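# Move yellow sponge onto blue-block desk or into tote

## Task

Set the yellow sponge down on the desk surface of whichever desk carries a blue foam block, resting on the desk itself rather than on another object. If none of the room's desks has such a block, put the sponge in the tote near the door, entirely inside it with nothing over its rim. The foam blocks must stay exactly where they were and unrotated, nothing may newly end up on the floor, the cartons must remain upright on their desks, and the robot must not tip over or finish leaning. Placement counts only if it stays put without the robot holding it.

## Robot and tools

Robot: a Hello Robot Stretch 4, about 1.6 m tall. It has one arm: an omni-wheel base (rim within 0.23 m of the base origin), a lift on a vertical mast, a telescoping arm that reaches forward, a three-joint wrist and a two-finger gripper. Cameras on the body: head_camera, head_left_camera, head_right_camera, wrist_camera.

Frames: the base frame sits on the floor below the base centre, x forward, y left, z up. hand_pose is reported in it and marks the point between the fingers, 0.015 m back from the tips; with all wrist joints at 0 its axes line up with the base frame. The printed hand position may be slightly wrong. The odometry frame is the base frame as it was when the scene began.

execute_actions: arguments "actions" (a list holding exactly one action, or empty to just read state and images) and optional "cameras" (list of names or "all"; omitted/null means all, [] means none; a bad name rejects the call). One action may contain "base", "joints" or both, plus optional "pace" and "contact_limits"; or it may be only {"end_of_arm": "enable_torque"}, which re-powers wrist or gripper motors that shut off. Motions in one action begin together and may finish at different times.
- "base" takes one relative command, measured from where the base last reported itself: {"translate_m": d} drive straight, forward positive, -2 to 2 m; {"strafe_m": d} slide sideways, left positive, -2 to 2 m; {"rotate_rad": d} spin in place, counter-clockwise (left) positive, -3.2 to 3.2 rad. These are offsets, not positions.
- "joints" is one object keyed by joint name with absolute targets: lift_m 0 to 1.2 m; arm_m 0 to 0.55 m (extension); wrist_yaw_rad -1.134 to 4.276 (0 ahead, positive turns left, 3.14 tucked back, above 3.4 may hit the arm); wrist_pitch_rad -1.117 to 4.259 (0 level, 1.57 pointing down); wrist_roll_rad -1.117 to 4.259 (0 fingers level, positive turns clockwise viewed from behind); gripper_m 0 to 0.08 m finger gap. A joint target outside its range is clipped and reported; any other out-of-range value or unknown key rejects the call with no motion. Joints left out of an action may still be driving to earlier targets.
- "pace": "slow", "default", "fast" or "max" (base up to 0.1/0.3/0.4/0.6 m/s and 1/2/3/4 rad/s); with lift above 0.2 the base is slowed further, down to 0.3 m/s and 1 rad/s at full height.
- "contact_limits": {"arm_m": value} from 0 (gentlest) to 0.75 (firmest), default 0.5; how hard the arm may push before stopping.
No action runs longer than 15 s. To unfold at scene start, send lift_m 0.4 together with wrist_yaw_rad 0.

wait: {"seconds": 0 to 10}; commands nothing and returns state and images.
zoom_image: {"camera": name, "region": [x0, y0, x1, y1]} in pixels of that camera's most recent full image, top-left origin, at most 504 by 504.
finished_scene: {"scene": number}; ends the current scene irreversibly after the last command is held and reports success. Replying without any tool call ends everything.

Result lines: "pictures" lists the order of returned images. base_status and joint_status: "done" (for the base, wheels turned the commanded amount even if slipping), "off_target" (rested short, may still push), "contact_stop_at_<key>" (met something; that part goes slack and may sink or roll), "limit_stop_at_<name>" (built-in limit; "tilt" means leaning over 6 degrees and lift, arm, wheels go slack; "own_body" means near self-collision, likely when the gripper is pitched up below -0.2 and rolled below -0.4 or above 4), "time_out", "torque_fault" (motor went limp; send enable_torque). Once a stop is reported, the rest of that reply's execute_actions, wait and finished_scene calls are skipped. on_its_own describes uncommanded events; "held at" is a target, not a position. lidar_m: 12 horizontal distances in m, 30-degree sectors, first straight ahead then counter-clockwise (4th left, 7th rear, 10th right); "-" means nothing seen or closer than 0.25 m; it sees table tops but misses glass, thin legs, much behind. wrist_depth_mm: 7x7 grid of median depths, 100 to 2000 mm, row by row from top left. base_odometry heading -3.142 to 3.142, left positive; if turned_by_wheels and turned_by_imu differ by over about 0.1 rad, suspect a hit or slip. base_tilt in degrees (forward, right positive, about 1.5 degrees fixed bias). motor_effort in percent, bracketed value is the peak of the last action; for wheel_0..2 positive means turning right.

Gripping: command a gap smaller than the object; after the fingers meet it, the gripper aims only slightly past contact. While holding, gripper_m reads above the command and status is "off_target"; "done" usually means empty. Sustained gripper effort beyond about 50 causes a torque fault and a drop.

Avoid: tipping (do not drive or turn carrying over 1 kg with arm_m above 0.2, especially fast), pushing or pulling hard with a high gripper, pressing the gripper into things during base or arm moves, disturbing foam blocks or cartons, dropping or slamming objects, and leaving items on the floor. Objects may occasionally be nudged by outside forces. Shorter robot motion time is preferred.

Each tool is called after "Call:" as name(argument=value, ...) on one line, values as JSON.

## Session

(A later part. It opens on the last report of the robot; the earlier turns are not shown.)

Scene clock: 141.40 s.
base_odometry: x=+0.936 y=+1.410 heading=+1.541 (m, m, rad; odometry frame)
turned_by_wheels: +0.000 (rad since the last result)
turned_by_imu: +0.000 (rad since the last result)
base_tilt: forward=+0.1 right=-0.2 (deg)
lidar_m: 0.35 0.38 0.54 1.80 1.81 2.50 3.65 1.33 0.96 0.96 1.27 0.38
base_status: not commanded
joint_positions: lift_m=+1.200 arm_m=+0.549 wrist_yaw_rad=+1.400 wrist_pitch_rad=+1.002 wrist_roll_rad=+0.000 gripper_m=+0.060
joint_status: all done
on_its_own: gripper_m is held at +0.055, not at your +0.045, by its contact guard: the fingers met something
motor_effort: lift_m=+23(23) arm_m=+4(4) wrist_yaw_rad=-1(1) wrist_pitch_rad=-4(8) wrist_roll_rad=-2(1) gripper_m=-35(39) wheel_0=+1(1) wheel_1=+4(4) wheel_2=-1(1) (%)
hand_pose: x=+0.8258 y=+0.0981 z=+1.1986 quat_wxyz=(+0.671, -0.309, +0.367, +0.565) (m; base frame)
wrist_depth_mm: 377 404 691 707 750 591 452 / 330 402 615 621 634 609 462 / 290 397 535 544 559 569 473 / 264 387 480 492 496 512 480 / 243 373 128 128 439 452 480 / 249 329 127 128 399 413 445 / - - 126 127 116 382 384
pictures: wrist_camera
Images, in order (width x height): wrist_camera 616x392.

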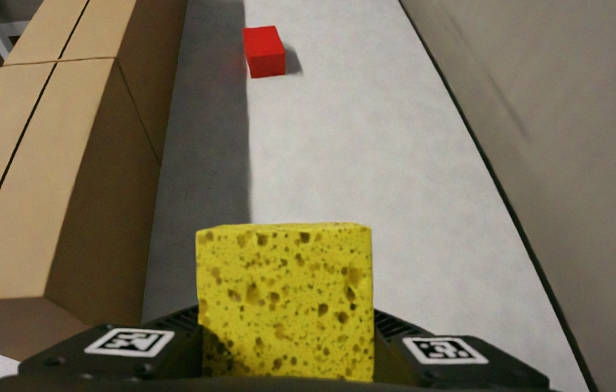

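Call:
execute_actions(actions=[{"base":{"translate_m":-1.3},"joints":{"arm_m":0.25,"wrist_pitch_rad":0.5}}], cameras=[])

Call:
execute_actions(actions=[{"base":{"rotate_rad":-1.54},"joints":{"lift_m":0.4,"wrist_pitch_rad":1.57,"wrist_yaw_rad":0}}], cameras=["head_camera","wrist_camera"])

Scene clock: 153.10 s.
base_odometry: x=+0.897 y=+0.110 heading=+1.541 (m, m, rad; odometry frame)
turned_by_wheels: +0.000 (rad since the last result)
turned_by_imu: +0.008 (rad since the last result)
base_tilt: forward=+0.1 right=-0.2 (deg)
lidar_m: 1.66 1.78 1.78 1.69 1.79 1.49 1.48 1.63 0.65 0.59 0.94 1.34
base_status: done
joint_positions: lift_m=+1.200 arm_m=+0.251 wrist_yaw_rad=+1.400 wrist_pitch_rad=+0.503 wrist_roll_rad=+0.000 gripper_m=+0.060
joint_status: all done
on_its_own: gripper_m is held at +0.055, not at your +0.045, by its contact guard: the fingers met something
motor_effort: lift_m=+23(23) arm_m=-4(6) wrist_yaw_rad=-3(1) wrist_pitch_rad=-12(16) wrist_roll_rad=-2(2) gripper_m=-37(34) wheel_0=-2(3) wheel_1=-3(9) wheel_2=+2(10) (%)
hand_pose: x=+0.5394 y=+0.1688 z=+1.2752 quat_wxyz=(+0.741, -0.160, +0.190, +0.624) (m; base frame)
wrist_depth_mm: - - - - - - - / 1576 1661 1708 - - - - / - - - - - - - / - - - - - - - / - - 128 128 - - - / 1808 1863 128 128 1863 1921 1808 / - - 126 127 116 1661 1708
pictures: none
No camera images: the call's "cameras" was empty. Leave "cameras" out to get every camera's image.

Scene clock: 157.03 s.
base_odometry: x=+0.897 y=+0.111 heading=+0.002 (m, m, rad; odometry frame)
turned_by_wheels: -1.539 (rad since the last result)
turned_by_imu: -1.566 (rad since the last result)
base_tilt: forward=+0.1 right=-0.2 (deg)
lidar_m: 0.62 0.97 1.38 1.66 1.80 1.81 1.85 1.83 1.48 1.44 1.59 0.66
base_status: done
joint_positions: lift_m=+0.400 arm_m=+0.251 wrist_yaw_rad=+0.000 wrist_pitch_rad=+1.570 wrist_roll_rad=+0.000 gripper_m=+0.060
joint_status: all done
on_its_own: gripper_m is held at +0.055, not at your +0.045, by its contact guard: the fingers met something
motor_effort: lift_m=+15(22) arm_m=-4(4) wrist_yaw_rad=-2(7) wrist_pitch_rad=-1(9) wrist_roll_rad=+0(0) gripper_m=-37(38) wheel_0=+4(5) wheel_1=+4(7) wheel_2=+4(10) (%)
hand_pose: x=+0.4218 y=-0.0874 z=+0.3659 quat_wxyz=(+0.707, +0.000, +0.707, +0.000) (m; base frame)
wrist_depth_mm: 504 512 517 517 525 530 535 / 504 512 512 504 521 525 535 / 504 508 512 517 521 525 530 / 500 504 512 508 517 521 530 / 500 500 128 129 517 525 525 / 492 496 127 128 512 517 521 / - - 126 128 116 512 517
pictures: head_camera, wrist_camera
Images, in order (width x height): head_camera 420x560, wrist_camera 616x392.

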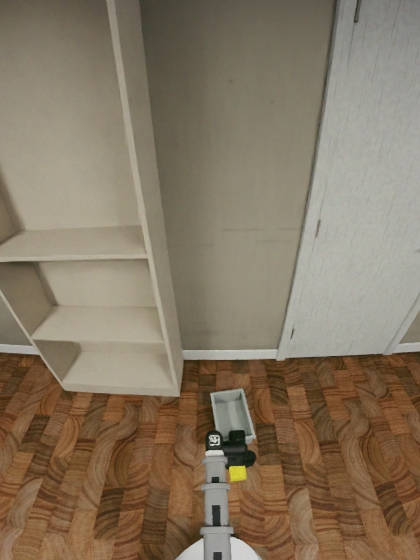

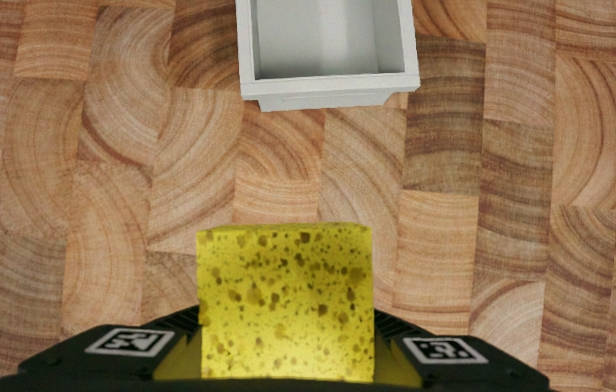

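Call:
execute_actions(actions=[{"base":{"strafe_m":-0.015},"joints":{"arm_m":0.55}}], cameras=["wrist_camera"])

Call:
execute_actions(actions=[{"joints":{"lift_m":0.09}}], cameras=["wrist_camera","head_camera"])

Scene clock: 164.20 s.
base_odometry: x=+0.897 y=+0.096 heading=+0.001 (m, m, rad; odometry frame)
turned_by_wheels: +0.000 (rad since the last result)
turned_by_imu: +0.001 (rad since the last result)
base_tilt: forward=+0.1 right=-0.2 (deg)
lidar_m: 0.60 0.96 1.37 1.67 1.78 1.80 1.88 2.65 1.46 1.42 1.59 0.65
base_status: done
joint_positions: lift_m=+0.400 arm_m=+0.549 wrist_yaw_rad=+0.000 wrist_pitch_rad=+1.570 wrist_roll_rad=+0.000 gripper_m=+0.060
joint_status: all done
on_its_own: gripper_m is held at +0.055, not at your +0.045, by its contact guard: the fingers met something
motor_effort: lift_m=+14(15) arm_m=+4(5) wrist_yaw_rad=-4(3) wrist_pitch_rad=-1(3) wrist_roll_rad=-1(0) gripper_m=-37(37) wheel_0=+2(8) wheel_1=-3(6) wheel_2=+0(4) (%)
hand_pose: x=+0.7204 y=-0.0874 z=+0.3659 quat_wxyz=(+0.707, +0.000, +0.707, +0.000) (m; base frame)
wrist_depth_mm: 436 508 517 521 525 535 535 / 500 508 508 512 521 525 535 / 500 504 504 512 521 525 530 / 500 504 504 508 512 517 525 / 496 500 128 129 512 517 521 / 492 496 127 128 394 517 521 / - - 126 127 116 512 517
pictures: wrist_camera
Images, in order (width x height): wrist_camera 616x392.

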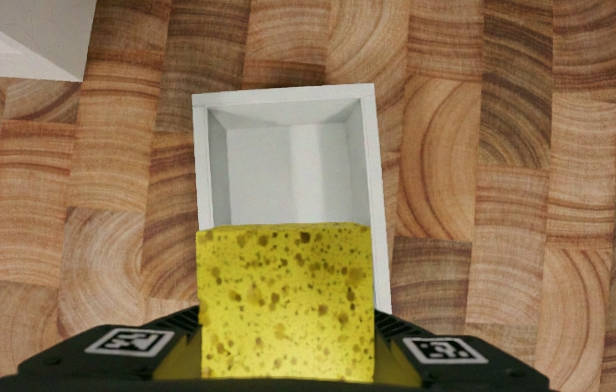

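Scene clock: 166.50 s.
base_odometry: x=+0.897 y=+0.096 heading=+0.001 (m, m, rad; odometry frame)
turned_by_wheels: +0.000 (rad since the last result)
turned_by_imu: +0.001 (rad since the last result)
base_tilt: forward=+0.1 right=-0.2 (deg)
lidar_m: 0.59 0.98 1.38 1.67 1.80 1.82 1.86 2.65 1.46 1.43 1.60 0.66
base_status: not commanded
joint_positions: lift_m=+0.090 arm_m=+0.549 wrist_yaw_rad=+0.000 wrist_pitch_rad=+1.570 wrist_roll_rad=+0.000 gripper_m=+0.060
joint_status: all done
on_its_own: gripper_m is held at +0.055, not at your +0.045, by its contact guard: the fingers met something
motor_effort: lift_m=+15(15) arm_m=+4(4) wrist_yaw_rad=-4(2) wrist_pitch_rad=-3(2) wrist_roll_rad=-2(3) gripper_m=-35(34) wheel_0=+2(2) wheel_1=-3(3) wheel_2=+0(0) (%)
hand_pose: x=+0.7204 y=-0.0874 z=+0.0559 quat_wxyz=(+0.707, +0.000, +0.707, +0.000) (m; base frame)
wrist_depth_mm: 132 201 203 205 206 144 - / 131 200 202 204 206 148 - / 130 198 201 202 204 152 - / 128 193 200 201 203 155 - / 126 187 128 129 202 158 - / 123 167 127 128 201 160 - / - - 127 127 116 132 -
pictures: head_camera, wrist_camera
Images, in order (width x height): head_camera 420x560, wrist_camera 616x392.

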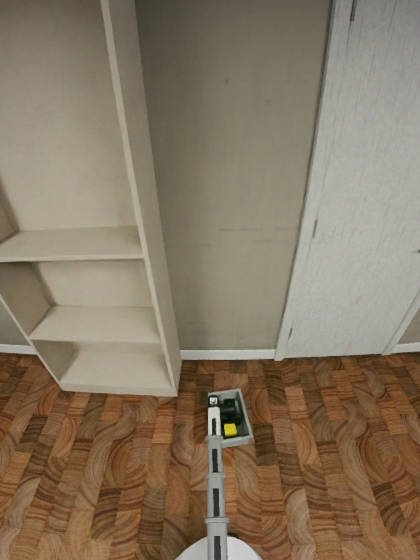

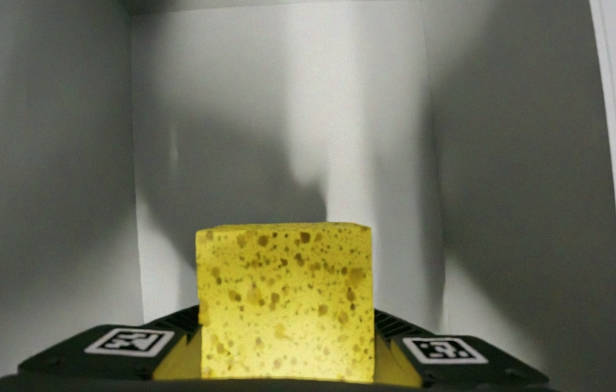

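Call:
execute_actions(actions=[{"joints":{"lift_m":0.067}}], cameras=[])

Call:
execute_actions(actions=[{"joints":{"gripper_m":0.07}}], cameras=[])

Call:
execute_actions(actions=[{"joints":{"lift_m":0.35}}], cameras=["wrist_camera"])

Call:
finished_scene(scene=1)

Scene clock: 175.00 s.
base_odometry: x=+0.897 y=+0.096 heading=+0.001 (m, m, rad; odometry frame)
turned_by_wheels: +0.000 (rad since the last result)
turned_by_imu: +0.001 (rad since the last result)
base_tilt: forward=+0.1 right=-0.2 (deg)
lidar_m: 0.59 0.96 1.36 1.67 1.81 1.79 1.85 2.63 1.46 1.43 1.60 0.65
base_status: not commanded
joint_positions: lift_m=+0.067 arm_m=+0.549 wrist_yaw_rad=+0.000 wrist_pitch_rad=+1.570 wrist_roll_rad=+0.000 gripper_m=+0.060
joint_status: all done
on_its_own: gripper_m is held at +0.055, not at your +0.045, by its contact guard: the fingers met something
motor_effort: lift_m=+14(16) arm_m=+4(4) wrist_yaw_rad=-2(1) wrist_pitch_rad=+0(1) wrist_roll_rad=-1(0) gripper_m=-36(35) wheel_0=+2(2) wheel_1=-3(3) wheel_2=+0(0) (%)
hand_pose: x=+0.7204 y=-0.0874 z=+0.0329 quat_wxyz=(+0.707, +0.000, +0.707, +0.000) (m; base frame)
wrist_depth_mm: 131 178 180 181 183 144 - / 131 177 179 180 182 148 - / 130 177 178 179 181 152 - / 128 175 177 178 180 155 - / 125 174 128 128 179 158 - / 122 167 127 128 178 160 - / - - 126 127 116 132 -
pictures: none
No camera images: the call's "cameras" was empty. Leave "cameras" out to get every camera's image.

Scene clock: 175.73 s.
base_odometry: x=+0.897 y=+0.096 heading=+0.001 (m, m, rad; odometry frame)
turned_by_wheels: +0.000 (rad since the last result)
turned_by_imu: +0.000 (rad since the last result)
base_tilt: forward=+0.1 right=-0.2 (deg)
lidar_m: 0.60 0.96 1.38 1.67 1.79 1.81 1.89 2.63 1.46 1.42 1.59 0.63
base_status: not commanded
joint_positions: lift_m=+0.067 arm_m=+0.549 wrist_yaw_rad=+0.000 wrist_pitch_rad=+1.570 wrist_roll_rad=+0.000 gripper_m=+0.070
joint_status: all done
motor_effort: lift_m=+15(15) arm_m=+4(4) wrist_yaw_rad=-3(2) wrist_pitch_rad=-1(3) wrist_roll_rad=+0(1) gripper_m=+1(34) wheel_0=+2(2) wheel_1=-2(3) wheel_2=+0(0) (%)
hand_pose: x=+0.7204 y=-0.0874 z=+0.0329 quat_wxyz=(+0.707, +0.000, +0.707, +0.000) (m; base frame)
wrist_depth_mm: 131 179 180 182 183 144 - / 131 177 179 180 182 148 - / 130 176 178 180 181 152 - / 128 175 177 178 180 155 - / 126 175 132 132 179 158 - / 121 159 131 132 148 160 - / - - 131 131 131 - -
pictures: none
No camera images: the call's "cameras" was empty. Leave "cameras" out to get every camera's image.

Scene clock: 177.97 s.
base_odometry: x=+0.897 y=+0.096 heading=+0.001 (m, m, rad; odometry frame)
turned_by_wheels: +0.000 (rad since the last result)
turned_by_imu: +0.001 (rad since the last result)
base_tilt: forward=+0.0 right=-0.2 (deg)
lidar_m: 0.60 0.96 1.37 1.68 1.81 1.80 1.88 2.63 1.47 1.42 1.59 0.65
base_status: not commanded
joint_positions: lift_m=+0.350 arm_m=+0.549 wrist_yaw_rad=+0.000 wrist_pitch_rad=+1.570 wrist_roll_rad=+0.000 gripper_m=+0.070
joint_status: all done
motor_effort: lift_m=+24(24) arm_m=+4(4) wrist_yaw_rad=-2(3) wrist_pitch_rad=-1(2) wrist_roll_rad=+1(0) gripper_m=+3(2) wheel_0=+2(2) wheel_1=-3(3) wheel_2=+0(0) (%)
hand_pose: x=+0.7204 y=-0.0874 z=+0.3152 quat_wxyz=(+0.707, +0.000, +0.707, +0.000) (m; base frame)
wrist_depth_mm: 433 459 466 469 477 480 484 / 455 459 389 377 469 477 477 / 452 455 449 459 469 473 477 / 452 452 452 459 459 469 477 / 449 452 455 413 459 469 473 / 445 449 399 452 415 466 469 / - - 336 364 132 - 466
pictures: wrist_camera
Images, in order (width x height): wrist_camera 616x392.

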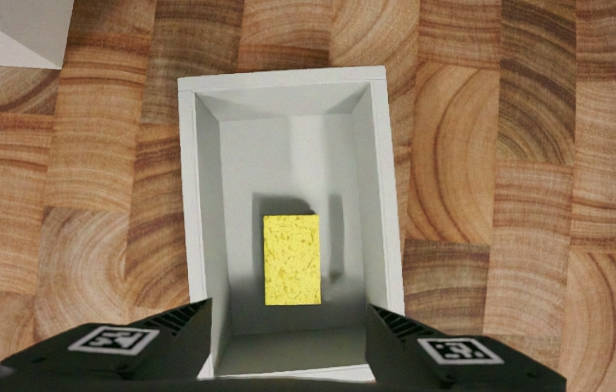

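The scene is finished: the task was done.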